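## Task

Carry the tray from the staging bench over to the work bench. Sort every tube from the tray by the colored dot on its cap: a tube with an orange dot goes into the blue rack, one with a white dot into the green rack, and each must be pushed fully down into its slot. Any tube touching the floor means failure. The bottles on the tray have to finish upright in the tray. The tray has to finish resting on the work bench with nothing of it overhanging the edge. One or both robots may be used. At the end, open the grippers and back away. A robot that topples or ends up leaning means failure. Anything held in place only by a robot at the end is not counted.

## Robot and tools

Robots: two identical Hello Robot Stretch 3 units, r1 and r2. Each has a two-wheel differential base (0.33 m long, 0.34 m wide, passive omni wheel at the rear), a lift on a mast, and a telescoping arm that sticks out to the robot's RIGHT side, ending in a wrist (yaw, pitch, roll) and a gripper. The base cannot drive sideways; to move the gripper forward or back, drive the base. A spin turns about the point midway between the drive wheels, 0.05 m behind the front edge. Stowed (arm in, wrist folded) it sweeps a 0.28 m radius circle; an unfolded level gripper reaches beyond that.

Frames: each robot reports in its own base frame: origin on the floor between the drive wheels, x forward, y left, z up. The odometry frame is the base frame at scene start. hand_pose is the fingertip meeting point in the base frame; with wrist joints at zero its x axis points up, y back toward the mast, z to the rear. Robots do not share frames, so only images, lidar_m, wrist_depth_mm and head_depth_mm reveal where one robot is relative to the other.

execute_actions: argument "actions" is a list holding one action (or empty to just read state and images). The action is an object keyed "r1" and/or "r2". Per robot: "base" with exactly one of translate_m (relative drive in metres from the base's last reported position, forward positive, -1 to 1) or rotate_rad (relative spin in radians, left/counter-clockwise positive, -3.2 to 3.2); "joints", an object of absolute targets by name: lift_m 0 to 1.1 (arm height), arm_m 0 to 0.52 (extension), wrist_yaw_rad -1.345 to 4.42 (0 along the arm, positive toward the front, 3.0 folded over the base), wrist_pitch_rad -1.57 to 0.451 (0 level, negative tips fingers down), wrist_roll_rad -2.911 to 2.911 (0 fingers side by side), gripper_m -0.089 to 0.179 (larger is wider; real fingertip gap is about 0.007 less when nearly shut, 0.025 less when fully open, zero below 0.007), head_pan_rad -3.953 to 1.73 (0 forward, positive left, -1.57 along the arm), head_tilt_rad -1.53 to 0.419 (negative looks down); optional "contact_limits" {"arm_m": effort %, 1 to 100}, which halts the arm motion (contact_stop) when its effort reaches that level and caps holding force until the next action. All motions start together; none exceeds 15 s. Omitted joints or robots may still be driving to earlier targets. Unknown keys or out-of-range numbers reject the whole call. "cameras" picks images: r1_/r2_ head_camera, nav_camera, wrist_camera, or "all" (default); [] gives none. If a result reports a stop, the remaining motion calls in that reply are skipped.

wait {seconds 0 to 10}: nothing new commanded; returns state and images. zoom_image {camera, region [x0,y0,x1,y1] pixels, max 504x504}: enlarges part of that camera's latest full image. finished_scene {scene}: ends the scene irreversibly and reports success; the goal must already hold stably.

Result lines: base_status and joint_status tell how each motion ended: done (for the base, wheels turned the commanded amount, even if slipping), off_target (stopped short, may still push), contact_stop, time_out, torque_fault (old target dropped). on_its_own covers uncommanded parts; "held at" is the held target, not the position. joint_positions, motor_effort (% of max, positive toward larger values, bracket = peak; biased and noisy; effort outside rest range suggests load or pushing; positive wheel effort pushes forward). base_odometry counts wheel turns; heading -3.142 to 3.142, left positive; turned_by_wheels and turned_by_imu since last result. base_tilt in degrees (forward, right positive; up to ~4 degrees constant bias). lidar_m: 12 distances in metres, 30-degree sectors, 1st straight ahead then counter-clockwise (4th left, 7th behind, 10th right), plane 0.17 m up, 0.15 to 12 m, "-" nothing; misses clear objects, thin legs, table tops; own mast/low lift can block sectors 5, 6, 9, 10. wrist_depth_mm (45 to 1000) and head_depth_mm (280 to 4000, image sideways) are 7x7 median depths. Camera calibration lines give K, distortion and T_world_to_cam relative to the carrying robot's base frame; expect small errors, larger for the wrist camera.

Gripping: command gripper_m below the object's width (lower squeezes harder); release by opening at least 0.02 beyond the contact value. Neither reading nor status proves a grasp; check images. Over-squeezing triggers a stall guard that weakens grip; resend a different value to regrip.

Speed: base goes 0.30 m/s and 1.9 rad/s only with lift_m under 0.30, arm_m under 0.03, wrist_yaw_rad above 2.54; otherwise 0.10 m/s and 0.63 rad/s.

Hazards: fold or unfold the wrist only with lift_m 0.32 to 0.95, wrist_pitch_rad -0.4, roll near 0; once folded the lift may go down to 0.25. With yaw below -0.4, keep pitch at -0.5 or lower. Arm and lift stop and go slack on firm contact; a slack lift can sag under load or be pushed up by closing fingers on a surface. Base, wrist and head have no contact stop. Prolonged wrist strain shuts that servo off for 10 s. Pushing with the gripper above about 0.45 m, repeated pushes, driving while holding something fixed, or snagging furniture (especially reversing) can tip the robot: reverse the last move in small steps, free the gripper, lower lift to ~0.2. Robots must never press hard on each other; once bases touch, any further drive is a hard press. Two robots' travel may differ up to 2.5 cm per metre, which strains a shared load. Avoid drops, slams and strong pushes; loose objects may occasionally be nudged by outside disturbances. Shorter robot motion time is better.

Each tool is called after "Emit:" as name(argument=value, ...) on one line, values as JSON.

## Session

Emit:
execute_actions(actions=[])

Scene clock: 0.00 s.
r1.base_odometry: x=+0.000 y=+0.000 heading=+0.000 (m, m, rad; r1's odometry frame)
r1.turned_by_wheels: +0.000 (rad since the last result)
r1.turned_by_imu: +0.000 (rad since the last result)
r1.base_tilt: forward=-0.9 right=-1.4 (deg)
r1.lidar_m: 2.01 1.19 1.03 1.03 1.20 2.10 2.32 1.20 1.78 2.61 1.48 2.71
r1.head_depth_mm: 2014 3185 - - - 2924 2025 / 2008 3164 - - - 2925 2011 / 2002 3143 - - - 2962 2071 / 2005 3049 3489 3581 3501 2969 2028 / 1999 2540 2555 2539 2583 2561 2030 / 1904 1993 1970 1971 1978 1971 1900 / 1653 1613 1618 1624 1636 1622 1624
r1.base_status: not commanded
r1.joint_positions: lift_m=+0.418 arm_m=-0.001 wrist_yaw_rad=+2.988 wrist_pitch_rad=-0.526 wrist_roll_rad=+0.010 gripper_m=+0.037 head_pan_rad=-0.014 head_tilt_rad=-0.008
r1.joint_status: not commanded
r1.motor_effort: left_wheel=+0 right_wheel=+1 lift_m=+30 arm_m=+0 wrist_yaw_rad=+0 wrist_pitch_rad=+5 wrist_roll_rad=+0 gripper_m=+0 head_pan_rad=+0 head_tilt_rad=+3 (%)
r1.hand_pose: x=+0.0108 y=+0.0625 z=+0.4072 quat_wxyz=(+0.237, +0.698, +0.130, +0.663) (m; r1's base frame)
r1.wrist_depth_mm: - - - - 977 952 910 / - - - - - - 999 / - - - - - - - / 965 959 942 899 916 874 870 / 787 773 778 749 754 722 719 / 659 651 - 638 - 615 610 / 568 559 - 568 532 540 533
r2.base_odometry: x=+0.000 y=+0.000 heading=+0.000 (m, m, rad; r2's odometry frame)
r2.turned_by_wheels: +0.000 (rad since the last result)
r2.turned_by_imu: +0.000 (rad since the last result)
r2.base_tilt: forward=+0.2 right=+0.7 (deg)
r2.lidar_m: 1.10 1.09 1.29 2.34 1.78 1.34 3.63 1.76 1.21 2.01 2.08 1.25
r2.head_depth_mm: 1195 1196 1185 1178 1168 1160 1150 / 1158 1149 1140 1143 1140 1130 1120 / 1126 1124 1111 1112 1106 1094 1092 / 1100 1092 1091 1078 1077 1071 1063 / 1063 1062 1057 1046 1046 1033 1040 / 1039 1032 1030 1024 1016 1011 1004 / 1012 1002 1000 997 990 987 985
r2.base_status: not commanded
r2.joint_positions: lift_m=+0.575 arm_m=+0.001 wrist_yaw_rad=+2.961 wrist_pitch_rad=-0.370 wrist_roll_rad=-0.005 gripper_m=+0.037 head_pan_rad=+0.017 head_tilt_rad=-0.016
r2.joint_status: not commanded
r2.motor_effort: left_wheel=+0 right_wheel=+0 lift_m=+20 arm_m=+0 wrist_yaw_rad=+0 wrist_pitch_rad=+4 wrist_roll_rad=+0 gripper_m=+0 head_pan_rad=+0 head_tilt_rad=+2 (%)
r2.hand_pose: x=+0.0200 y=+0.0804 z=+0.5985 quat_wxyz=(+0.192, +0.702, +0.068, +0.682) (m; r2's base frame)
r2.wrist_depth_mm: - - - - - - 966 / - - - - - - 968 / - - - - - - - / - - - - - - - / - - - - - - - / 977 957 - 975 971 940 932 / 802 804 782 805 786 779 800
pictures: r1_head_camera (sideways: a quarter turn clockwise sets it upright), r1_nav_camera (sideways: a quarter turn counterclockwise sets it upright), r1_wrist_camera, r2_head_camera (sideways: a quarter turn clockwise sets it upright), r2_nav_camera (sideways: a quarter turn counterclockwise sets it upright), r2_wrist_camera
Images, in order (width x height): r1_head_camera 896x504, r1_nav_camera 672x504, r1_wrist_camera 644x364, r2_head_camera 896x504, r2_nav_camera 672x504, r2_wrist_camera 644x364.

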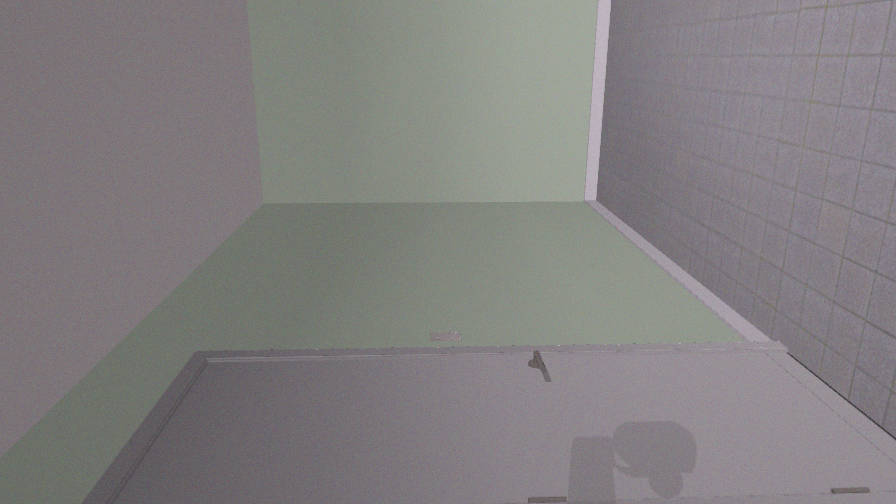

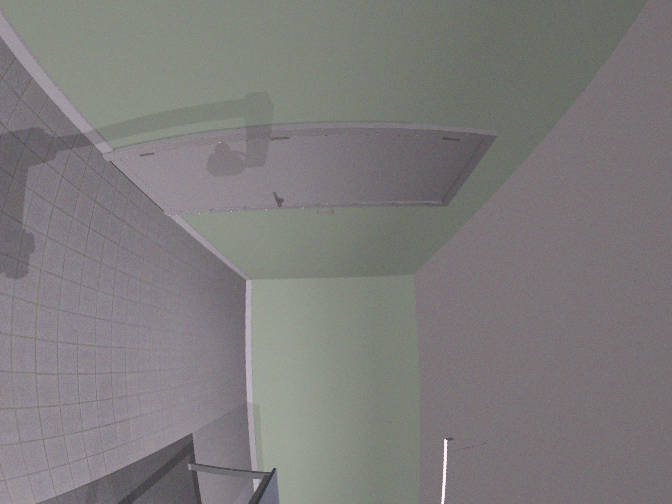

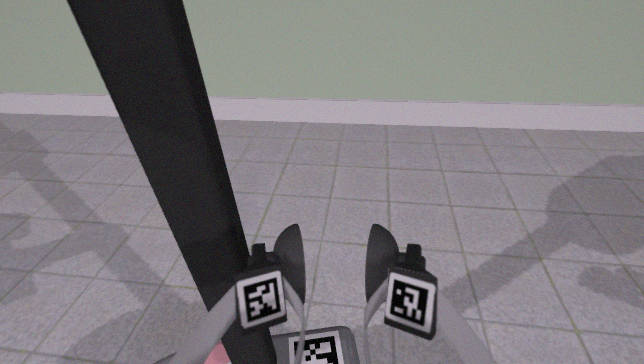

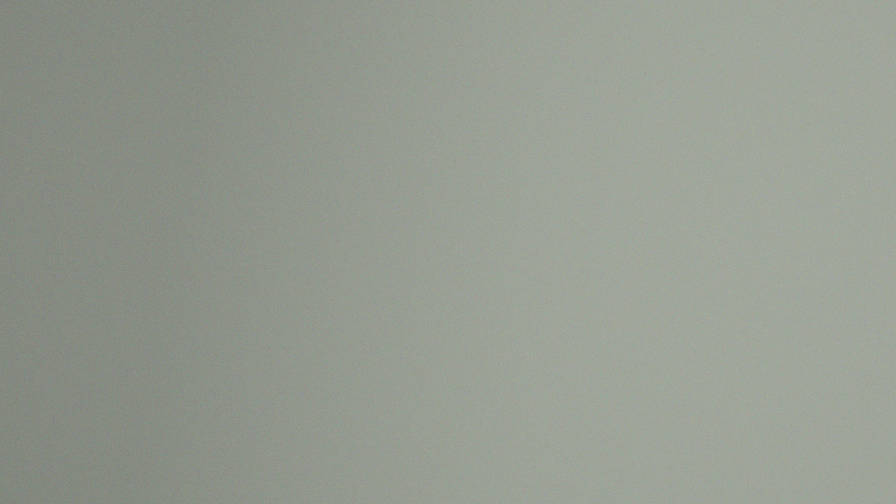

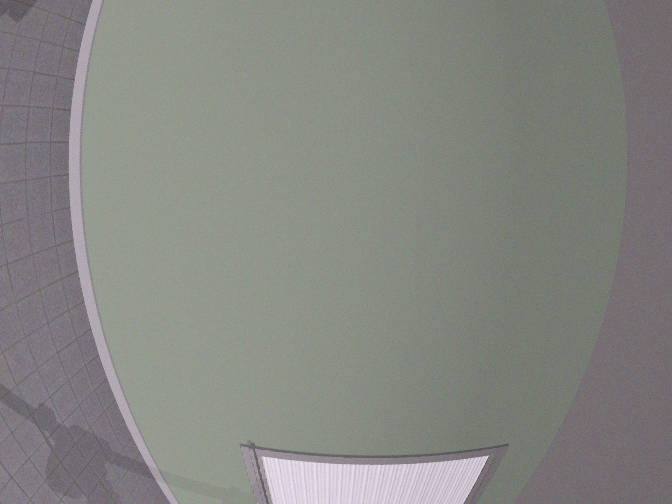

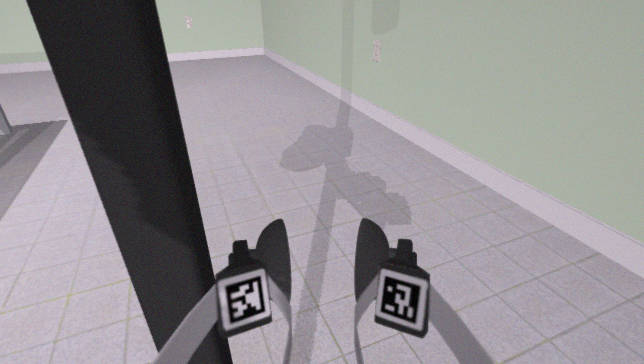

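Emit:
execute_actions(actions=[{"r1":{"joints":{"head_pan_rad":-1.8,"head_tilt_rad":-0.5}},"r2":{"joints":{"head_pan_rad":-3.0,"head_tilt_rad":-0.5}}}], cameras=["r1_head_camera","r1_nav_camera","r2_head_camera","r2_nav_camera"])

Scene clock: 2.57 s.
r1.base_odometry: x=+0.000 y=+0.000 heading=+0.000 (m, m, rad; r1's odometry frame)
r1.turned_by_wheels: +0.000 (rad since the last result)
r1.turned_by_imu: +0.000 (rad since the last result)
r1.base_tilt: forward=-0.9 right=-1.4 (deg)
r1.lidar_m: 2.00 1.19 1.03 1.03 1.20 2.11 2.31 1.20 1.78 2.61 1.48 2.72
r1.head_depth_mm: 3075 3398 3628 2573 1886 1505 1253 / 3160 3422 3669 2563 1893 1527 1262 / 3126 3373 3635 2546 1918 1536 1260 / 3120 3442 3744 2590 1920 1523 1274 / 3197 3498 3720 2593 1926 1531 1268 / 3225 3558 3807 2603 1949 1536 1278 / 3259 3602 3814 2602 1924 1543 1280
r1.base_status: not commanded
r1.joint_positions: lift_m=+0.418 arm_m=-0.001 wrist_yaw_rad=+2.988 wrist_pitch_rad=-0.526 wrist_roll_rad=+0.010 gripper_m=+0.037 head_pan_rad=-1.793 head_tilt_rad=-0.494
r1.joint_status: all done
r1.motor_effort: left_wheel=+0(0) right_wheel=+1(1) lift_m=+29(30) arm_m=+0(0) wrist_yaw_rad=-1(0) wrist_pitch_rad=+5(5) wrist_roll_rad=+0(0) gripper_m=+0(0) head_pan_rad=-5(58) head_tilt_rad=-2(41) (%)
r1.hand_pose: x=+0.0108 y=+0.0625 z=+0.4072 quat_wxyz=(+0.237, +0.698, +0.130, +0.663) (m; r1's base frame)
r1.wrist_depth_mm: - - - - 980 936 912 / - - - - - - - / - - - - - - - / 966 949 920 923 897 871 865 / 782 780 788 746 753 733 720 / 660 655 - 637 - 622 613 / 579 566 - 564 538 538 529
r2.base_odometry: x=+0.000 y=+0.000 heading=+0.000 (m, m, rad; r2's odometry frame)
r2.turned_by_wheels: +0.000 (rad since the last result)
r2.turned_by_imu: +0.000 (rad since the last result)
r2.base_tilt: forward=+0.4 right=+0.7 (deg)
r2.lidar_m: 1.09 1.10 1.29 2.34 1.77 1.34 3.61 1.75 1.20 2.00 2.08 1.24
r2.head_depth_mm: 3191 3413 3650 3120 2203 1680 1376 / 3136 3417 3655 3075 2171 1674 1362 / 3148 3326 3658 3035 2161 1663 1343 / 3118 3311 3652 2976 2137 1657 1349 / 3075 3309 3568 2808 2096 1642 1341 / 2965 3277 3443 2685 2089 1634 1331 / 3012 3217 3520 2911 2077 1616 1324
r2.base_status: not commanded
r2.joint_positions: lift_m=+0.575 arm_m=+0.001 wrist_yaw_rad=+2.961 wrist_pitch_rad=-0.370 wrist_roll_rad=-0.005 gripper_m=+0.037 head_pan_rad=-2.993 head_tilt_rad=-0.494
r2.joint_status: all done
r2.motor_effort: left_wheel=+0(0) right_wheel=+0(0) lift_m=+20(20) arm_m=+0(0) wrist_yaw_rad=+0(1) wrist_pitch_rad=+4(4) wrist_roll_rad=+0(0) gripper_m=-1(0) head_pan_rad=-3(26) head_tilt_rad=-3(37) (%)
r2.hand_pose: x=+0.0200 y=+0.0804 z=+0.5985 quat_wxyz=(+0.192, +0.702, +0.068, +0.682) (m; r2's base frame)
r2.wrist_depth_mm: - - - - - - 959 / - - - - - - 998 / - - - - - - - / - - - - - - - / - - - - - - - / 953 975 - 939 963 944 955 / 812 795 783 797 778 801 808
pictures: r1_head_camera (sideways: a quarter turn clockwise sets it upright), r1_nav_camera (sideways: a quarter turn counterclockwise sets it upright), r2_head_camera (sideways: a quarter turn clockwise sets it upright), r2_nav_camera (sideways: a quarter turn counterclockwise sets it upright)
camera_calibration (this result's frames):
r1_head_camera: T_world_to_cam=[[0.141788, 0.492482, -0.858695, 1.14092], [0.979322, -0.196243, 0.0491564, -0.059175], [-0.144304, -0.847909, -0.510124, 0.62622], [0, 0, 0, 1]] pos_world=[-0.0134518, -0.0425184, 1.30206]
r1_nav_camera: T_world_to_cam=[[-0.115403, -0.453556, 0.883724, -1.10517], [-0.979368, 0.200539, -0.0249694, 0.0870801], [-0.165896, -0.868373, -0.467341, 0.567279], [0, 0, 0, 1]] pos_world=[0.0518529, -0.026111, 1.24395]
r2_head_camera: T_world_to_cam=[[0.4376, 0.100034, -0.893588, 1.17833], [0.158827, -0.986765, -0.0326857, 0.0449105], [-0.885031, -0.127623, -0.447697, 0.550076], [0, 0, 0, 1]] pos_world=[-0.0359363, -0.00335512, 1.30068]
r2_nav_camera: T_world_to_cam=[[-0.496794, -0.125705, 0.858716, -1.08312], [-0.147757, 0.98726, 0.0590396, -0.0234773], [-0.855198, -0.0975509, -0.509039, 0.620902], [0, 0, 0, 1]] pos_world=[-0.0105629, -0.0524054, 1.24754]
Images, in order (width x height): r1_head_camera 896x504, r1_nav_camera 672x504, r2_head_camera 896x504, r2_nav_camera 672x504.

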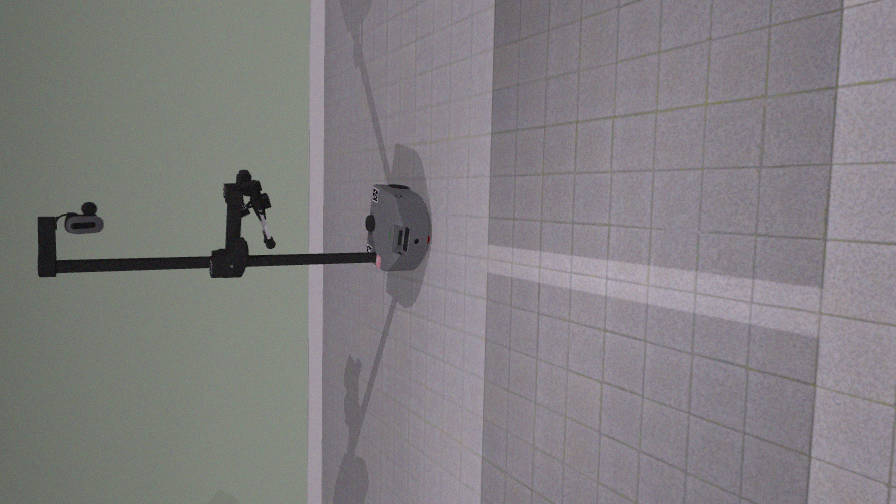

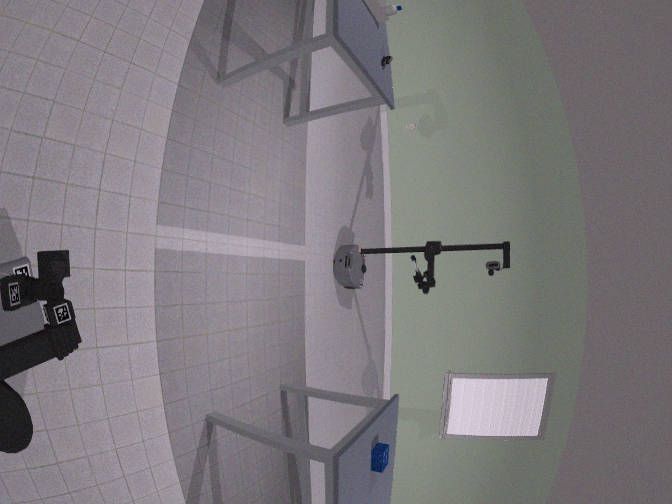

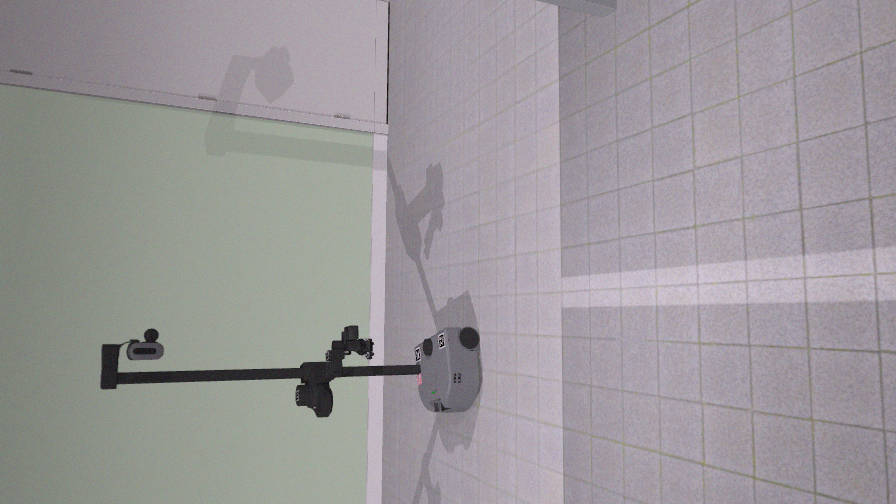

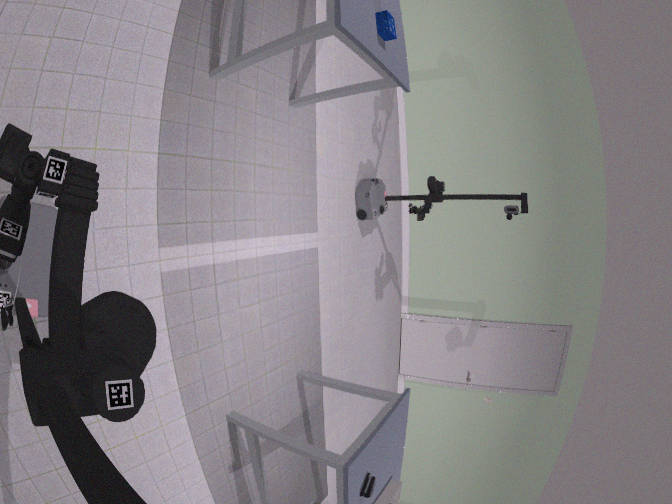

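Emit:
execute_actions(actions=[{"r1":{"joints":{"head_pan_rad":-0.85,"head_tilt_rad":-0.35}},"r2":{"joints":{"head_pan_rad":-2.1,"head_tilt_rad":-0.35}}}], cameras=["r1_head_camera","r1_nav_camera","r2_head_camera"])

Emit:
execute_actions(actions=[{"r1":{"joints":{"head_pan_rad":-2.6,"head_tilt_rad":-0.35}},"r2":{"joints":{"head_pan_rad":-3.9,"head_tilt_rad":-0.35}}}], cameras=["r1_head_camera","r1_nav_camera","r2_head_camera"])

Scene clock: 5.17 s.
r1.base_odometry: x=+0.000 y=+0.000 heading=+0.000 (m, m, rad; r1's odometry frame)
r1.turned_by_wheels: +0.000 (rad since the last result)
r1.turned_by_imu: +0.000 (rad since the last result)
r1.base_tilt: forward=-1.0 right=-1.3 (deg)
r1.lidar_m: 2.01 1.19 1.03 1.03 1.20 2.11 2.31 1.20 1.78 2.61 1.49 2.72
r1.head_depth_mm: - - - 2748 2156 1712 1379 / - - - 1616 2109 1709 1382 / - - 2389 2759 2280 1724 1378 / - - 2410 3156 2301 1714 1381 / - - - 3171 2298 1728 1379 / - - - 3464 2281 1745 1385 / 3918 - - 3466 2296 1747 1403
r1.base_status: not commanded
r1.joint_positions: lift_m=+0.418 arm_m=-0.001 wrist_yaw_rad=+2.988 wrist_pitch_rad=-0.526 wrist_roll_rad=+0.010 gripper_m=+0.037 head_pan_rad=-0.857 head_tilt_rad=-0.360
r1.joint_status: all done
r1.motor_effort: left_wheel=+0(0) right_wheel=+1(1) lift_m=+30(30) arm_m=+0(0) wrist_yaw_rad=+0(0) wrist_pitch_rad=+5(5) wrist_roll_rad=+0(0) gripper_m=+0(0) head_pan_rad=+5(60) head_tilt_rad=+8(22) (%)
r1.hand_pose: x=+0.0108 y=+0.0625 z=+0.4072 quat_wxyz=(+0.237, +0.698, +0.130, +0.663) (m; r1's base frame)
r1.wrist_depth_mm: - - - - 972 942 904 / - - - - - - 978 / - - - - - - - / 957 953 935 912 900 874 859 / 803 774 801 749 761 733 722 / 665 651 - 637 - 617 608 / 568 567 - 565 534 536 530
r2.base_odometry: x=+0.000 y=+0.000 heading=+0.000 (m, m, rad; r2's odometry frame)
r2.turned_by_wheels: +0.000 (rad since the last result)
r2.turned_by_imu: +0.000 (rad since the last result)
r2.base_tilt: forward=+0.0 right=+0.8 (deg)
r2.lidar_m: 1.09 1.10 1.29 2.34 1.78 1.34 3.63 1.74 1.21 2.01 2.08 1.24
r2.head_depth_mm: 3413 3548 3745 3707 2484 1957 1547 / 3709 - - 1863 2576 1902 1519 / - - - 1816 1357 1868 1503 / - - - 1789 2393 1843 1468 / - - - 1774 2595 1777 1506 / - - - 2070 2590 1851 1488 / - - - 2328 2411 1884 1479
r2.base_status: not commanded
r2.joint_positions: lift_m=+0.575 arm_m=+0.001 wrist_yaw_rad=+2.961 wrist_pitch_rad=-0.370 wrist_roll_rad=-0.005 gripper_m=+0.037 head_pan_rad=-2.107 head_tilt_rad=-0.360
r2.joint_status: all done
r2.motor_effort: left_wheel=+0(0) right_wheel=+0(0) lift_m=+20(20) arm_m=+1(0) wrist_yaw_rad=+0(0) wrist_pitch_rad=+4(4) wrist_roll_rad=+0(0) gripper_m=+0(0) head_pan_rad=+1(27) head_tilt_rad=+6(24) (%)
r2.hand_pose: x=+0.0200 y=+0.0804 z=+0.5985 quat_wxyz=(+0.192, +0.702, +0.068, +0.682) (m; r2's base frame)
r2.wrist_depth_mm: - - - - - - 963 / - - - - - - 990 / - - - - - - - / - - - - - - - / - - - - - - - / 943 963 - 947 969 927 936 / 815 825 778 815 781 794 797
pictures: r1_head_camera (sideways: a quarter turn clockwise sets it upright), r1_nav_camera (sideways: a quarter turn counterclockwise sets it upright), r2_head_camera (sideways: a quarter turn clockwise sets it upright)
camera_calibration (this result's frames):
r1_head_camera: T_world_to_cam=[[-0.234126, 0.316094, -0.919385, 1.22238], [0.734916, 0.676631, 0.0454828, -0.0529097], [0.636462, -0.665022, -0.39072, 0.466085], [0, 0, 0, 1]] pos_world=[0.0284304, -0.0406305, 1.30835]
r1_nav_camera: T_world_to_cam=[[0.216518, -0.269525, 0.938337, -1.17845], [-0.740492, -0.671702, -0.0220718, 0.0818546], [0.636232, -0.690052, -0.345017, 0.403204], [0, 0, 0, 1]] pos_world=[0.0592379, 0.0155909, 1.24671]
r2_head_camera: T_world_to_cam=[[0.136314, 0.295871, -0.945452, 1.24785], [0.862243, -0.505363, -0.033832, 0.0421178], [-0.487806, -0.810598, -0.324, 0.386682], [0, 0, 0, 1]] pos_world=[-0.0177892, -0.0344743, 1.30649]
Images, in order (width x height): r1_head_camera 896x504, r1_nav_camera 672x504, r2_head_camera 896x504.

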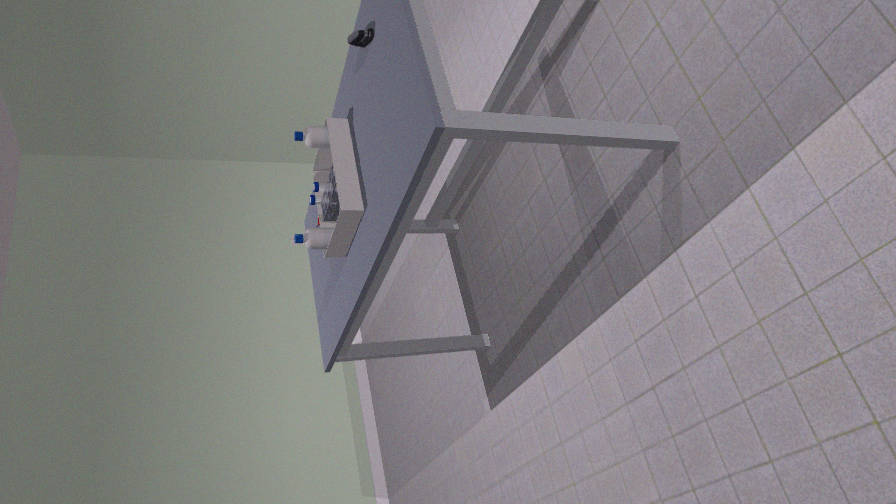

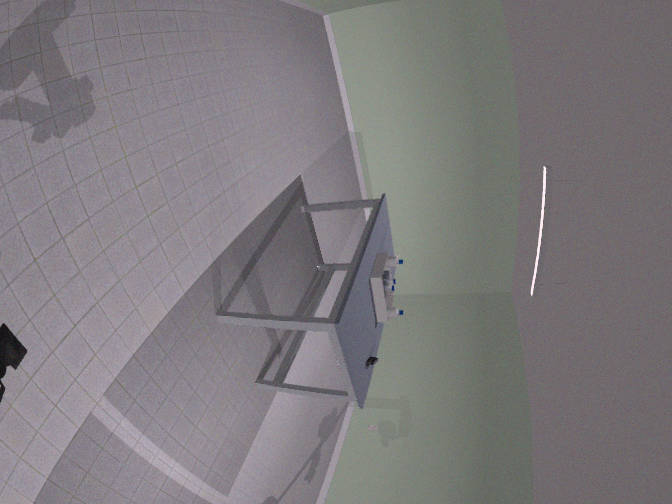

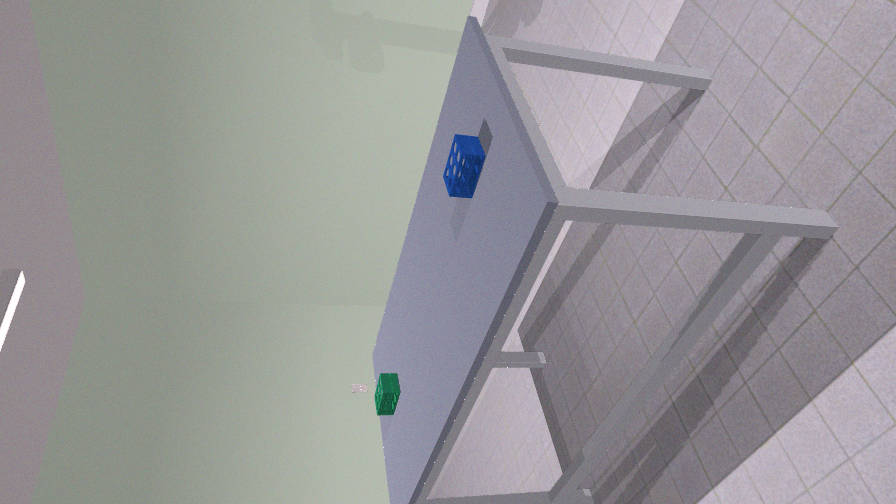

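Scene clock: 6.60 s.
r1.base_odometry: x=+0.000 y=+0.000 heading=+0.000 (m, m, rad; r1's odometry frame)
r1.turned_by_wheels: +0.000 (rad since the last result)
r1.turned_by_imu: +0.000 (rad since the last result)
r1.base_tilt: forward=-0.8 right=-1.3 (deg)
r1.lidar_m: 2.00 1.19 1.03 1.03 1.20 2.11 2.31 1.20 1.77 2.61 1.48 2.71
r1.head_depth_mm: - - - 3100 2261 1705 1375 / - - - 2785 2286 1728 1390 / - - - 1758 2285 1731 1390 / - - - 1632 2263 1720 1381 / - - - 1433 2023 1609 1387 / 3700 3870 - 1663 2158 1742 1398 / 3429 3563 3821 3008 2196 1745 1390
r1.base_status: not commanded
r1.joint_positions: lift_m=+0.418 arm_m=-0.001 wrist_yaw_rad=+2.988 wrist_pitch_rad=-0.526 wrist_roll_rad=+0.010 gripper_m=+0.037 head_pan_rad=-2.593 head_tilt_rad=-0.359
r1.joint_status: all done
r1.motor_effort: left_wheel=+0(0) right_wheel=+1(1) lift_m=+30(30) arm_m=+0(0) wrist_yaw_rad=+0(0) wrist_pitch_rad=+5(5) wrist_roll_rad=+1(0) gripper_m=+0(0) head_pan_rad=-4(58) head_tilt_rad=+5(3) (%)
r1.hand_pose: x=+0.0108 y=+0.0625 z=+0.4072 quat_wxyz=(+0.237, +0.698, +0.130, +0.663) (m; r1's base frame)
r1.wrist_depth_mm: - - - - 968 964 924 / - - - - - - 980 / - - - - - - - / 964 948 917 918 889 898 860 / 790 758 787 742 763 732 710 / 665 649 - 643 - 625 614 / 575 571 - 570 535 538 532
r2.base_odometry: x=+0.000 y=+0.000 heading=+0.000 (m, m, rad; r2's odometry frame)
r2.turned_by_wheels: +0.000 (rad since the last result)
r2.turned_by_imu: +0.000 (rad since the last result)
r2.base_tilt: forward=+0.2 right=+0.4 (deg)
r2.lidar_m: 1.09 1.10 1.29 2.34 1.78 1.33 3.63 1.75 1.20 2.01 2.08 1.24
r2.head_depth_mm: - - - - - - - / - - - - - - - / - - - 3434 2516 1941 1527 / - - - 1970 2656 1914 1496 / - - - 1752 2601 1835 1484 / - - - 1728 2221 1679 1490 / 3851 - - 1709 2540 1868 1473
r2.base_status: not commanded
r2.joint_positions: lift_m=+0.575 arm_m=+0.001 wrist_yaw_rad=+2.961 wrist_pitch_rad=-0.370 wrist_roll_rad=-0.005 gripper_m=+0.037 head_pan_rad=-3.893 head_tilt_rad=-0.359
r2.joint_status: all done
r2.motor_effort: left_wheel=+0(0) right_wheel=+0(0) lift_m=+20(20) arm_m=+0(0) wrist_yaw_rad=+0(0) wrist_pitch_rad=+4(4) wrist_roll_rad=+0(0) gripper_m=+0(1) head_pan_rad=-2(30) head_tilt_rad=+6(7) (%)
r2.hand_pose: x=+0.0200 y=+0.0804 z=+0.5985 quat_wxyz=(+0.192, +0.702, +0.068, +0.682) (m; r2's base frame)
r2.wrist_depth_mm: - - - - - - 958 / - - - - - - 985 / - - - - - - - / - - - - - - - / - - - - - - - / 931 945 - 942 979 921 956 / 805 806 782 791 792 816 805
pictures: r1_head_camera (sideways: a quarter turn clockwise sets it upright), r1_nav_camera (sideways: a quarter turn counterclockwise sets it upright), r2_head_camera (sideways: a quarter turn clockwise sets it upright)
camera_calibration (this result's frames):
r1_head_camera: T_world_to_cam=[[0.35009, 0.179047, -0.919445, 1.2189], [0.546958, -0.835924, 0.0454781, -0.0517571], [-0.760444, -0.518819, -0.39058, 0.474424], [0, 0, 0, 1]] pos_world=[-0.0376415, -0.0153645, 1.30836]
r1_nav_camera: T_world_to_cam=[[-0.301261, -0.169312, 0.93839, -1.17536], [-0.541178, 0.840619, -0.0220683, 0.0806342], [-0.785091, -0.514484, -0.344874, 0.411688], [0, 0, 0, 1]] pos_world=[0.0127585, -0.0549796, 1.24671]
r2_head_camera: T_world_to_cam=[[0.259916, -0.196128, -0.945504, 1.24716], [-0.677501, -0.734743, -0.033833, 0.0515116], [-0.688067, 0.649373, -0.323848, 0.387705], [0, 0, 0, 1]] pos_world=[-0.0224912, 0.0306864, 1.3065]
Images, in order (width x height): r1_head_camera 896x504, r1_nav_camera 672x504, r2_head_camera 896x504.

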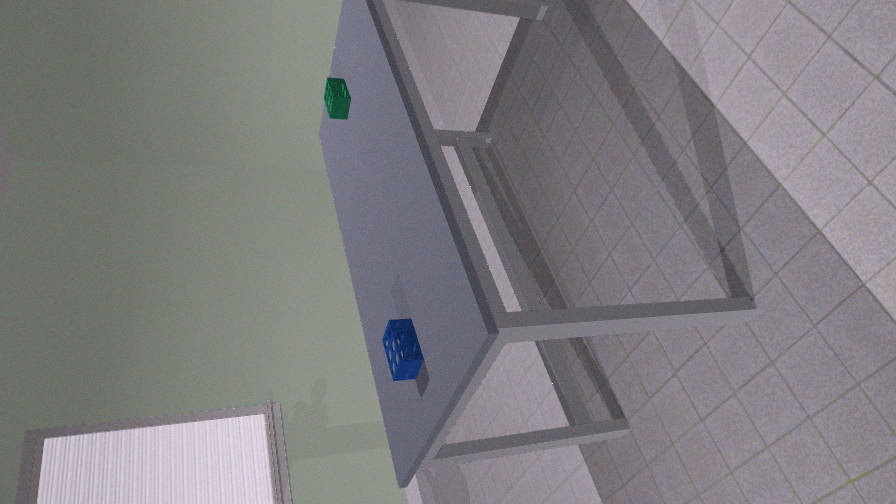

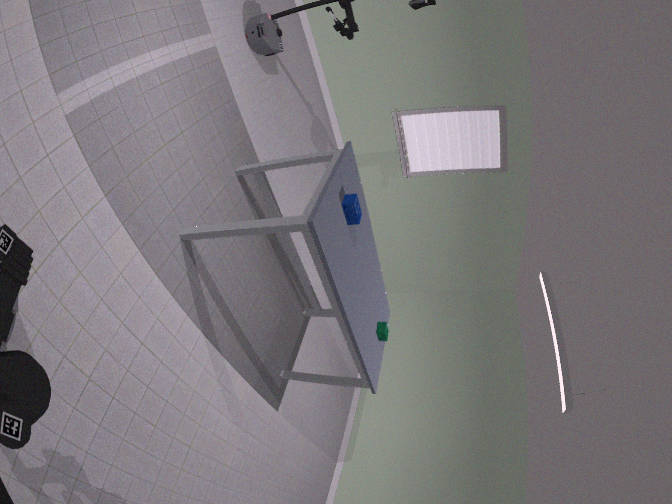

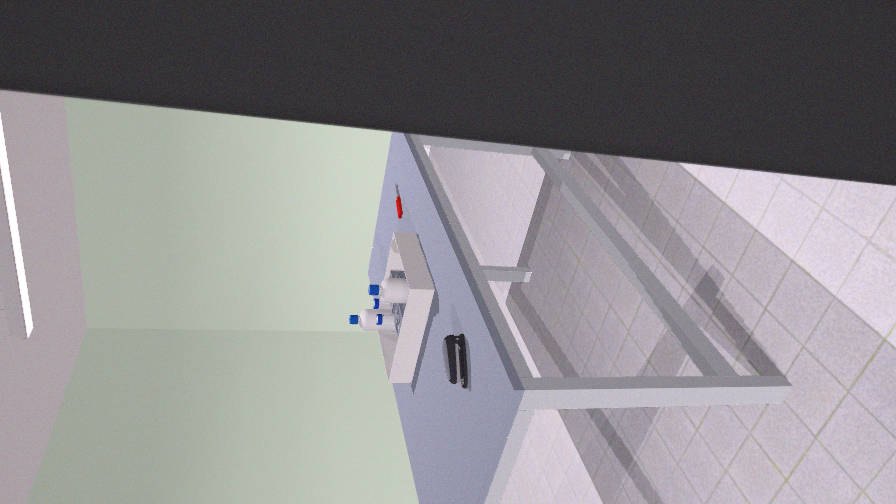

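Emit:
execute_actions(actions=[{"r1":{"base":{"rotate_rad":-0.87},"joints":{"lift_m":0.27,"head_pan_rad":-1.2,"head_tilt_rad":-0.7}},"r2":{"base":{"rotate_rad":-0.70},"joints":{"lift_m":0.27,"head_pan_rad":-1.9,"head_tilt_rad":-0.7}}}], cameras=[])

Emit:
execute_actions(actions=[{"r1":{"base":{"translate_m":1.0}},"r2":{"base":{"translate_m":-1.0}}}], cameras=[])

Emit:
execute_actions(actions=[{"r1":{"base":{"translate_m":0.2}},"r2":{"base":{"rotate_rad":-0.585}}}], cameras=[])

Emit:
execute_actions(actions=[{"r1":{"base":{"rotate_rad":0.61}},"r2":{"base":{"translate_m":-0.8}}}], cameras=[])

Emit:
execute_actions(actions=[{"r1":{"base":{"translate_m":0.8},"joints":{"head_pan_rad":-1.57}},"r2":{"joints":{"head_pan_rad":-1.57,"lift_m":0.9}}}], cameras=["r1_head_camera","r1_nav_camera","r2_head_camera","r2_nav_camera"])

Scene clock: 17.70 s.
r1.base_odometry: x=+0.000 y=+0.000 heading=-0.870 (m, m, rad; r1's odometry frame)
r1.turned_by_wheels: -0.870 (rad since the last result)
r1.turned_by_imu: -0.860 (rad since the last result)
r1.base_tilt: forward=-1.0 right=-1.3 (deg)
r1.lidar_m: 1.48 4.60 1.58 1.10 1.03 1.05 1.37 3.14 2.31 1.20 2.62 1.98
r1.head_depth_mm: 3505 1393 1335 1811 1572 1323 1146 / 3447 1721 2306 1929 1574 1327 1154 / 3399 3576 2473 1929 1579 1329 1164 / 3313 3510 2514 1958 1601 1342 1151 / 3183 3493 2499 1938 1589 1350 1167 / 3166 3355 2542 1955 1600 1350 1164 / 3082 3249 2548 1953 1606 1352 1164
r1.base_status: done
r1.joint_positions: lift_m=+0.270 arm_m=-0.001 wrist_yaw_rad=+2.988 wrist_pitch_rad=-0.527 wrist_roll_rad=+0.010 gripper_m=+0.037 head_pan_rad=-1.207 head_tilt_rad=-0.692
r1.joint_status: all done
r1.motor_effort: left_wheel=+2(7) right_wheel=-1(6) lift_m=+21(25) arm_m=-1(0) wrist_yaw_rad=+0(0) wrist_pitch_rad=+5(5) wrist_roll_rad=+0(0) gripper_m=+0(0) head_pan_rad=+5(58) head_tilt_rad=-5(39) (%)
r1.hand_pose: x=+0.0108 y=+0.0624 z=+0.2593 quat_wxyz=(+0.237, +0.698, +0.130, +0.663) (m; r1's base frame)
r1.wrist_depth_mm: 781 - - - - - - / 833 - - - - - - / 847 895 851 828 815 792 783 / 694 683 668 668 644 628 626 / 568 560 567 558 549 527 522 / 480 - - - - 446 442 / - - - - 385 392 387
r2.base_odometry: x=+0.000 y=+0.000 heading=-0.700 (m, m, rad; r2's odometry frame)
r2.turned_by_wheels: -0.700 (rad since the last result)
r2.turned_by_imu: -0.711 (rad since the last result)
r2.base_tilt: forward=+0.2 right=+0.7 (deg)
r2.lidar_m: 1.39 1.11 1.09 1.18 1.78 2.52 1.34 1.84 2.59 1.21 1.52 2.97
r2.head_depth_mm: 2940 3184 2969 2200 1735 1436 1220 / 3073 3268 2681 2188 1731 1425 1206 / 3167 3435 2905 2161 1705 1425 1198 / 3235 3638 2903 2154 1689 1406 1200 / 3302 3640 2748 2041 1684 1400 1193 / 3468 3647 2564 2105 1679 1391 1193 / 3514 1767 1352 1878 1590 1386 1185
r2.base_status: done
r2.joint_positions: lift_m=+0.270 arm_m=+0.001 wrist_yaw_rad=+2.961 wrist_pitch_rad=-0.370 wrist_roll_rad=-0.005 gripper_m=+0.037 head_pan_rad=-1.907 head_tilt_rad=-0.691
r2.joint_status: all done
r2.motor_effort: left_wheel=+3(8) right_wheel=-3(7) lift_m=+13(16) arm_m=+0(0) wrist_yaw_rad=+0(0) wrist_pitch_rad=+4(4) wrist_roll_rad=+0(0) gripper_m=+0(0) head_pan_rad=+2(29) head_tilt_rad=-5(34) (%)
r2.hand_pose: x=+0.0200 y=+0.0804 z=+0.2940 quat_wxyz=(+0.192, +0.702, +0.068, +0.682) (m; r2's base frame)
r2.wrist_depth_mm: - - - - - 923 852 / - - - - - 959 887 / - - - - - - 930 / 871 - 831 836 832 832 816 / 665 - 697 663 683 662 664 / 555 544 - 543 553 538 540 / 468 483 - 493 447 466 461
pictures: none
No camera images: the call's "cameras" was empty. Leave "cameras" out to get every camera's image.

Scene clock: 22.80 s.
r1.base_odometry: x=+0.645 y=-0.764 heading=-0.870 (m, m, rad; r1's odometry frame)
r1.turned_by_wheels: +0.000 (rad since the last result)
r1.turned_by_imu: +0.004 (rad since the last result)
r1.base_tilt: forward=-0.9 right=-1.3 (deg)
r1.lidar_m: 1.46 1.74 2.44 1.67 1.60 1.63 2.13 2.95 1.55 3.39 1.45 0.51
r1.head_depth_mm: 3000 3220 2443 1933 1563 1318 1144 / 2894 3229 2461 1941 1567 1331 1154 / 2821 3147 2505 1935 1575 1340 1159 / 2813 3102 2501 1938 1579 1339 1157 / 2732 3011 2504 1840 1605 1335 1162 / 2682 3040 2566 1720 1589 1343 1160 / 2639 2890 1551 1727 1528 1343 1104
r1.base_status: done
r1.joint_positions: lift_m=+0.270 arm_m=-0.001 wrist_yaw_rad=+2.988 wrist_pitch_rad=-0.527 wrist_roll_rad=+0.010 gripper_m=+0.037 head_pan_rad=-1.207 head_tilt_rad=-0.692
r1.joint_status: not commanded
r1.motor_effort: left_wheel=+1(8) right_wheel=-1(3) lift_m=+21(20) arm_m=+0(0) wrist_yaw_rad=+0(0) wrist_pitch_rad=+5(5) wrist_roll_rad=+0(0) gripper_m=+1(0) head_pan_rad=+5(5) head_tilt_rad=-6(5) (%)
r1.hand_pose: x=+0.0108 y=+0.0624 z=+0.2593 quat_wxyz=(+0.237, +0.698, +0.130, +0.663) (m; r1's base frame)
r1.wrist_depth_mm: - - - - - - - / - - - - - - - / 907 874 878 831 813 784 781 / 694 684 658 657 642 634 620 / 567 551 566 559 548 521 515 / 486 - - - - 448 442 / - - - - 385 395 386
r2.base_odometry: x=-0.765 y=+0.644 heading=-0.700 (m, m, rad; r2's odometry frame)
r2.turned_by_wheels: +0.000 (rad since the last result)
r2.turned_by_imu: -0.005 (rad since the last result)
r2.base_tilt: forward=+0.2 right=+0.7 (deg)
r2.lidar_m: 2.15 1.71 1.69 1.82 2.73 0.94 0.44 0.37 1.43 3.28 1.60 2.38
r2.head_depth_mm: 2411 2719 2906 2188 1625 1399 1222 / 2550 2757 2564 1956 1716 1429 1208 / 2613 2915 2935 1765 1708 1418 1207 / 2699 2963 2914 2126 1698 1407 1201 / 2769 3078 2892 2137 1680 1401 1198 / 2884 3196 2838 2103 1688 1388 1183 / 2963 3285 2845 2098 1659 1380 1183
r2.base_status: done
r2.joint_positions: lift_m=+0.270 arm_m=+0.001 wrist_yaw_rad=+2.961 wrist_pitch_rad=-0.370 wrist_roll_rad=-0.005 gripper_m=+0.037 head_pan_rad=-1.907 head_tilt_rad=-0.692
r2.joint_status: not commanded
r2.motor_effort: left_wheel=+3(7) right_wheel=-3(10) lift_m=+13(13) arm_m=+1(0) wrist_yaw_rad=+0(0) wrist_pitch_rad=+4(4) wrist_roll_rad=+0(0) gripper_m=+0(0) head_pan_rad=+2(2) head_tilt_rad=-5(4) (%)
r2.hand_pose: x=+0.0200 y=+0.0804 z=+0.2940 quat_wxyz=(+0.192, +0.702, +0.068, +0.682) (m; r2's base frame)
r2.wrist_depth_mm: - - - - - - - / - - - - - - - / - - - - - - - / 867 - 845 825 837 828 825 / 663 - 698 663 679 652 650 / 559 553 - 537 556 537 547 / 464 485 - 503 454 462 467
pictures: none
No camera images: the call's "cameras" was empty. Leave "cameras" out to get every camera's image.

Scene clock: 25.33 s.
r1.base_odometry: x=+0.774 y=-0.917 heading=-0.870 (m, m, rad; r1's odometry frame)
r1.turned_by_wheels: +0.000 (rad since the last result)
r1.turned_by_imu: +0.001 (rad since the last result)
r1.base_tilt: forward=-0.9 right=-1.3 (deg)
r1.lidar_m: 1.31 1.55 2.61 1.80 1.71 1.74 2.28 3.10 1.68 3.27 0.97 0.34
r1.head_depth_mm: 2904 3134 2490 1918 1563 1326 1148 / 2775 3102 2489 1927 1574 1335 1150 / 2747 3029 2494 1921 1588 1341 1155 / 2712 2994 2499 1945 1582 1331 1156 / 2618 2987 2510 1653 1586 1343 1155 / 2545 2867 1524 862 673 576 842 / 2524 2855 1045 806 653 552 1168
r1.base_status: done
r1.joint_positions: lift_m=+0.270 arm_m=-0.001 wrist_yaw_rad=+2.988 wrist_pitch_rad=-0.527 wrist_roll_rad=+0.010 gripper_m=+0.037 head_pan_rad=-1.207 head_tilt_rad=-0.692
r1.joint_status: not commanded
r1.motor_effort: left_wheel=+1(8) right_wheel=-1(5) lift_m=+21(21) arm_m=+0(0) wrist_yaw_rad=+0(0) wrist_pitch_rad=+5(5) wrist_roll_rad=+0(1) gripper_m=+1(0) head_pan_rad=+5(4) head_tilt_rad=-5(4) (%)
r1.hand_pose: x=+0.0108 y=+0.0624 z=+0.2593 quat_wxyz=(+0.237, +0.698, +0.130, +0.663) (m; r1's base frame)
r1.wrist_depth_mm: - - - - - - - / - - - - - - - / 909 907 861 847 820 801 778 / 686 685 662 650 647 635 622 / 565 555 574 560 551 526 519 / 478 - - - - 444 442 / - - - - 383 391 385
r2.base_odometry: x=-0.765 y=+0.644 heading=-1.285 (m, m, rad; r2's odometry frame)
r2.turned_by_wheels: -0.585 (rad since the last result)
r2.turned_by_imu: -0.592 (rad since the last result)
r2.base_tilt: forward=+0.2 right=+0.7 (deg)
r2.lidar_m: 1.69 2.27 1.73 1.69 1.78 2.54 1.11 0.46 0.37 0.98 3.21 1.60
r2.head_depth_mm: 2913 3268 1244 904 699 635 1218 / 2863 3184 1237 899 709 617 1212 / 2743 3041 2914 895 702 594 1159 / 2668 2969 2876 879 701 1304 1153 / 2582 2878 2870 981 1548 1402 1186 / 2491 2763 1613 1716 1603 1397 1185 / 2512 2756 2768 1717 1607 1382 1185
r2.base_status: done
r2.joint_positions: lift_m=+0.270 arm_m=+0.001 wrist_yaw_rad=+2.961 wrist_pitch_rad=-0.370 wrist_roll_rad=-0.005 gripper_m=+0.037 head_pan_rad=-1.907 head_tilt_rad=-0.692
r2.joint_status: not commanded
r2.motor_effort: left_wheel=+3(13) right_wheel=-3(9) lift_m=+13(12) arm_m=+0(0) wrist_yaw_rad=+0(0) wrist_pitch_rad=+4(4) wrist_roll_rad=+0(0) gripper_m=+0(0) head_pan_rad=+2(2) head_tilt_rad=-3(5) (%)
r2.hand_pose: x=+0.0200 y=+0.0804 z=+0.2940 quat_wxyz=(+0.192, +0.702, +0.068, +0.682) (m; r2's base frame)
r2.wrist_depth_mm: - - - - - - - / - - - - - - - / - - - - - - - / 827 - 837 842 824 835 819 / 663 - 697 666 685 666 643 / 546 544 - 545 560 546 537 / 468 473 - 492 458 462 470
pictures: none
No camera images: the call's "cameras" was empty. Leave "cameras" out to get every camera's image.

Scene clock: 29.77 s.
r1.base_odometry: x=+0.774 y=-0.917 heading=-0.260 (m, m, rad; r1's odometry frame)
r1.turned_by_wheels: +0.610 (rad since the last result)
r1.turned_by_imu: +0.602 (rad since the last result)
r1.base_tilt: forward=-0.9 right=-1.3 (deg)
r1.lidar_m: 1.56 2.39 1.74 1.69 1.78 2.47 1.69 1.92 3.18 0.34 0.34 1.42
r1.head_depth_mm: 2587 2863 2282 1873 1592 1335 1144 / 2664 2992 1015 787 1453 1326 1152 / 2751 3085 990 792 645 584 1110 / 2882 3176 1018 792 647 1254 1135 / 2887 3247 1028 799 650 1318 1160 / 3234 3422 1036 800 652 1347 1162 / 3335 3617 977 803 690 1347 1159
r1.base_status: done
r1.joint_positions: lift_m=+0.270 arm_m=-0.001 wrist_yaw_rad=+2.988 wrist_pitch_rad=-0.527 wrist_roll_rad=+0.010 gripper_m=+0.037 head_pan_rad=-1.207 head_tilt_rad=-0.692
r1.joint_status: not commanded
r1.motor_effort: left_wheel=-2(6) right_wheel=+3(9) lift_m=+20(21) arm_m=+0(0) wrist_yaw_rad=-1(1) wrist_pitch_rad=+5(5) wrist_roll_rad=+0(0) gripper_m=+0(1) head_pan_rad=+5(4) head_tilt_rad=-5(4) (%)
r1.hand_pose: x=+0.0108 y=+0.0624 z=+0.2593 quat_wxyz=(+0.237, +0.698, +0.130, +0.663) (m; r1's base frame)
r1.wrist_depth_mm: - - - - - - - / - - - - - - - / 899 891 867 840 823 817 792 / 698 680 666 660 644 627 620 / 576 553 567 557 545 526 520 / 479 - - - - 448 441 / - - - - 384 391 389
r2.base_odometry: x=-0.991 y=+1.411 heading=-1.284 (m, m, rad; r2's odometry frame)
r2.turned_by_wheels: +0.000 (rad since the last result)
r2.turned_by_imu: -0.004 (rad since the last result)
r2.base_tilt: forward=+0.1 right=+0.6 (deg)
r2.lidar_m: 2.38 2.34 1.77 1.73 1.82 2.60 2.86 0.40 0.31 0.30 0.32 0.45
r2.head_depth_mm: 2873 3259 3009 909 715 589 1225 / 2802 3195 2935 897 707 583 1188 / 2724 3059 2909 888 663 582 1152 / 2662 2960 2908 811 647 577 1125 / 2605 2881 2877 797 689 575 522 / 2521 2782 2819 770 590 571 508 / 2422 2688 2819 857 581 569 487
r2.base_status: done
r2.joint_positions: lift_m=+0.270 arm_m=+0.001 wrist_yaw_rad=+2.961 wrist_pitch_rad=-0.370 wrist_roll_rad=-0.005 gripper_m=+0.037 head_pan_rad=-1.907 head_tilt_rad=-0.692
r2.joint_status: not commanded
r2.motor_effort: left_wheel=+3(7) right_wheel=-3(11) lift_m=+12(12) arm_m=+0(0) wrist_yaw_rad=+0(0) wrist_pitch_rad=+4(4) wrist_roll_rad=+0(0) gripper_m=+0(0) head_pan_rad=+2(2) head_tilt_rad=-5(6) (%)
r2.hand_pose: x=+0.0200 y=+0.0804 z=+0.2940 quat_wxyz=(+0.192, +0.702, +0.068, +0.682) (m; r2's base frame)
r2.wrist_depth_mm: - - - - - - - / - - - - - - - / - - - - - - - / 855 - 844 839 824 859 841 / 654 - 690 656 667 649 642 / 546 545 - 556 547 555 548 / 463 488 - 490 455 460 467
pictures: none
No camera images: the call's "cameras" was empty. Leave "cameras" out to get every camera's image.

Scene clock: 36.33 s.
r1.base_odometry: x=+1.547 y=-1.123 heading=-0.260 (m, m, rad; r1's odometry frame)
r1.turned_by_wheels: +0.000 (rad since the last result)
r1.turned_by_imu: +0.003 (rad since the last result)
r1.base_tilt: forward=-0.9 right=-1.3 (deg)
r1.lidar_m: 2.81 2.37 1.75 1.68 1.75 2.45 2.48 0.76 1.03 0.99 1.04 0.79
r1.head_depth_mm: 2607 2957 1010 785 640 580 1144 / 2621 2942 935 781 643 583 1149 / 1007 2970 904 774 645 583 1151 / 2649 3016 960 776 648 585 1156 / 2644 3014 982 670 650 590 1152 / 2663 3030 1035 800 654 1257 1162 / 2747 3079 1041 806 655 1263 1164
r1.base_status: done
r1.joint_positions: lift_m=+0.270 arm_m=-0.001 wrist_yaw_rad=+2.988 wrist_pitch_rad=-0.527 wrist_roll_rad=+0.010 gripper_m=+0.037 head_pan_rad=-1.563 head_tilt_rad=-0.692
r1.joint_status: all done
r1.motor_effort: left_wheel=-1(6) right_wheel=+3(10) lift_m=+21(21) arm_m=+0(0) wrist_yaw_rad=-1(0) wrist_pitch_rad=+5(5) wrist_roll_rad=+0(0) gripper_m=+0(0) head_pan_rad=-5(38) head_tilt_rad=-5(5) (%)
r1.hand_pose: x=+0.0108 y=+0.0624 z=+0.2593 quat_wxyz=(+0.237, +0.698, +0.130, +0.663) (m; r1's base frame)
r1.wrist_depth_mm: - - - - - - - / - - - - - - - / 902 886 859 840 831 787 793 / 699 686 667 660 647 625 619 / 567 562 568 555 550 525 517 / 478 - - - - 450 442 / - - - - 383 388 383
r2.base_odometry: x=-0.991 y=+1.411 heading=-1.284 (m, m, rad; r2's odometry frame)
r2.turned_by_wheels: +0.000 (rad since the last result)
r2.turned_by_imu: -0.001 (rad since the last result)
r2.base_tilt: forward=+0.3 right=+0.6 (deg)
r2.lidar_m: 2.38 2.33 1.78 1.73 1.82 2.60 2.86 0.40 0.31 0.30 0.32 0.45
r2.head_depth_mm: 2510 2769 2982 844 697 - - / 2511 2787 3004 813 706 - - / 2465 2805 2916 847 701 613 - / 2504 2770 1566 783 595 609 - / 2545 2805 2886 879 654 611 - / 2564 2851 2796 863 691 586 - / 2590 2894 2821 863 682 567 517
r2.base_status: not commanded
r2.joint_positions: lift_m=+0.900 arm_m=+0.001 wrist_yaw_rad=+2.961 wrist_pitch_rad=-0.370 wrist_roll_rad=-0.005 gripper_m=+0.037 head_pan_rad=-1.577 head_tilt_rad=-0.692
r2.joint_status: all done
r2.motor_effort: left_wheel=+3(3) right_wheel=-3(4) lift_m=+27(27) arm_m=+0(0) wrist_yaw_rad=+0(0) wrist_pitch_rad=+4(4) wrist_roll_rad=+0(0) gripper_m=+0(0) head_pan_rad=+1(18) head_tilt_rad=-4(5) (%)
r2.hand_pose: x=+0.0200 y=+0.0804 z=+0.9230 quat_wxyz=(+0.192, +0.702, +0.068, +0.682) (m; r2's base frame)
r2.wrist_depth_mm: - - - - - - - / - - - - - - - / - - - - - - - / - - - - - - - / - - - - - - - / - - - - - - - / - - - - - - -
pictures: r1_head_camera (sideways: a quarter turn clockwise sets it upright), r1_nav_camera (sideways: a quarter turn counterclockwise sets it upright), r2_head_camera (sideways: a quarter turn clockwise sets it upright), r2_nav_camera (sideways: a quarter turn counterclockwise sets it upright)
camera_calibration (this result's frames):
r1_head_camera: T_world_to_cam=[[0.0246735, 0.670844, -0.741188, 0.988447], [0.998359, 0.021787, 0.0529539, -0.0642217], [0.0516721, -0.741278, -0.669206, 0.831979], [0, 0, 0, 1]] pos_world=[-0.0032622, -0.0449666, 1.29279]
r1_nav_camera: T_world_to_cam=[[-0.00780087, -0.632716, 0.774345, -0.963213], [-0.999344, -0.0224571, -0.0284172, 0.0916837], [0.0353696, -0.774059, -0.632125, 0.78044], [0, 0, 0, 1]] pos_world=[0.0565058, -0.00327505, 1.2418]
r2_head_camera: T_world_to_cam=[[-0.0301404, 0.614965, -0.787978, 1.04347], [0.999495, 0.0106401, -0.0299272, 0.036183], [-0.01002, -0.788482, -0.614976, 0.76238], [0, 0, 0, 1]] pos_world=[0.00292508, -0.0409625, 1.29216]
r2_nav_camera: T_world_to_cam=[[0.0464052, -0.66933, 0.741515, -0.933643], [-0.998308, -0.0050304, 0.057935, -0.0168359], [-0.0350475, -0.742948, -0.668431, 0.823257], [0, 0, 0, 1]] pos_world=[0.0553717, -0.0133624, 1.24358]
Images, in order (width x height): r1_head_camera 896x504, r1_nav_camera 672x504, r2_head_camera 896x504, r2_nav_camera 672x504.

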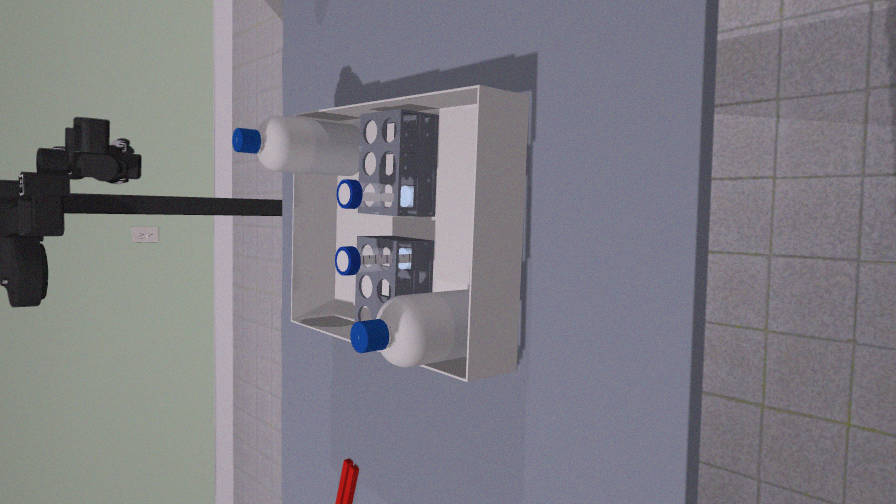

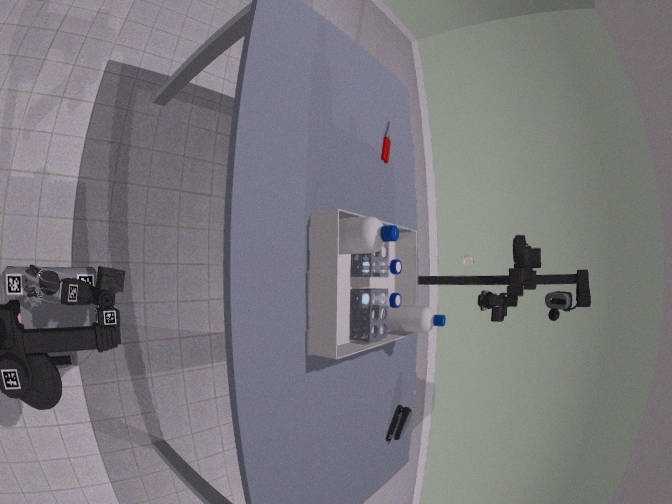

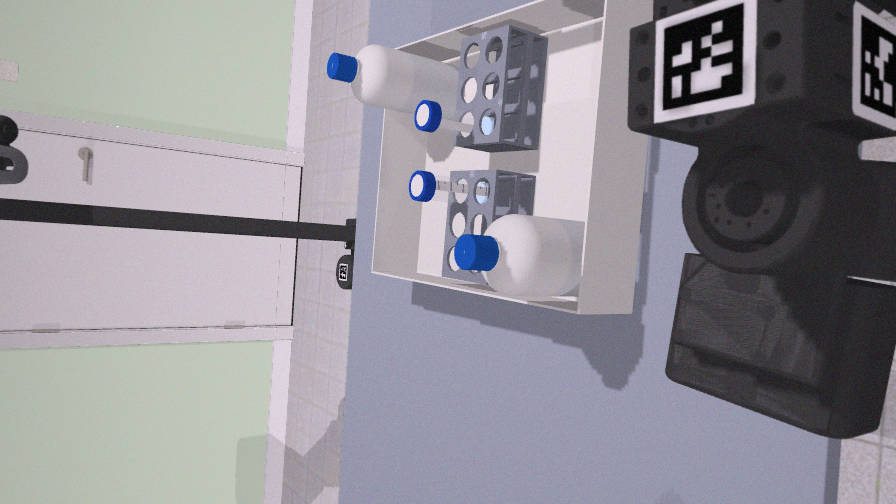

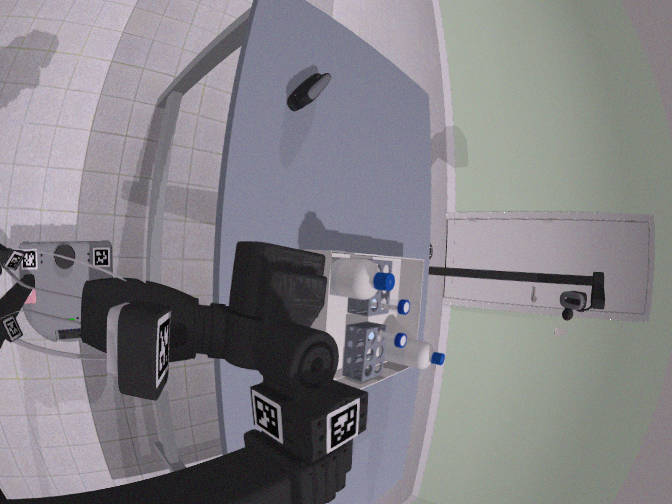

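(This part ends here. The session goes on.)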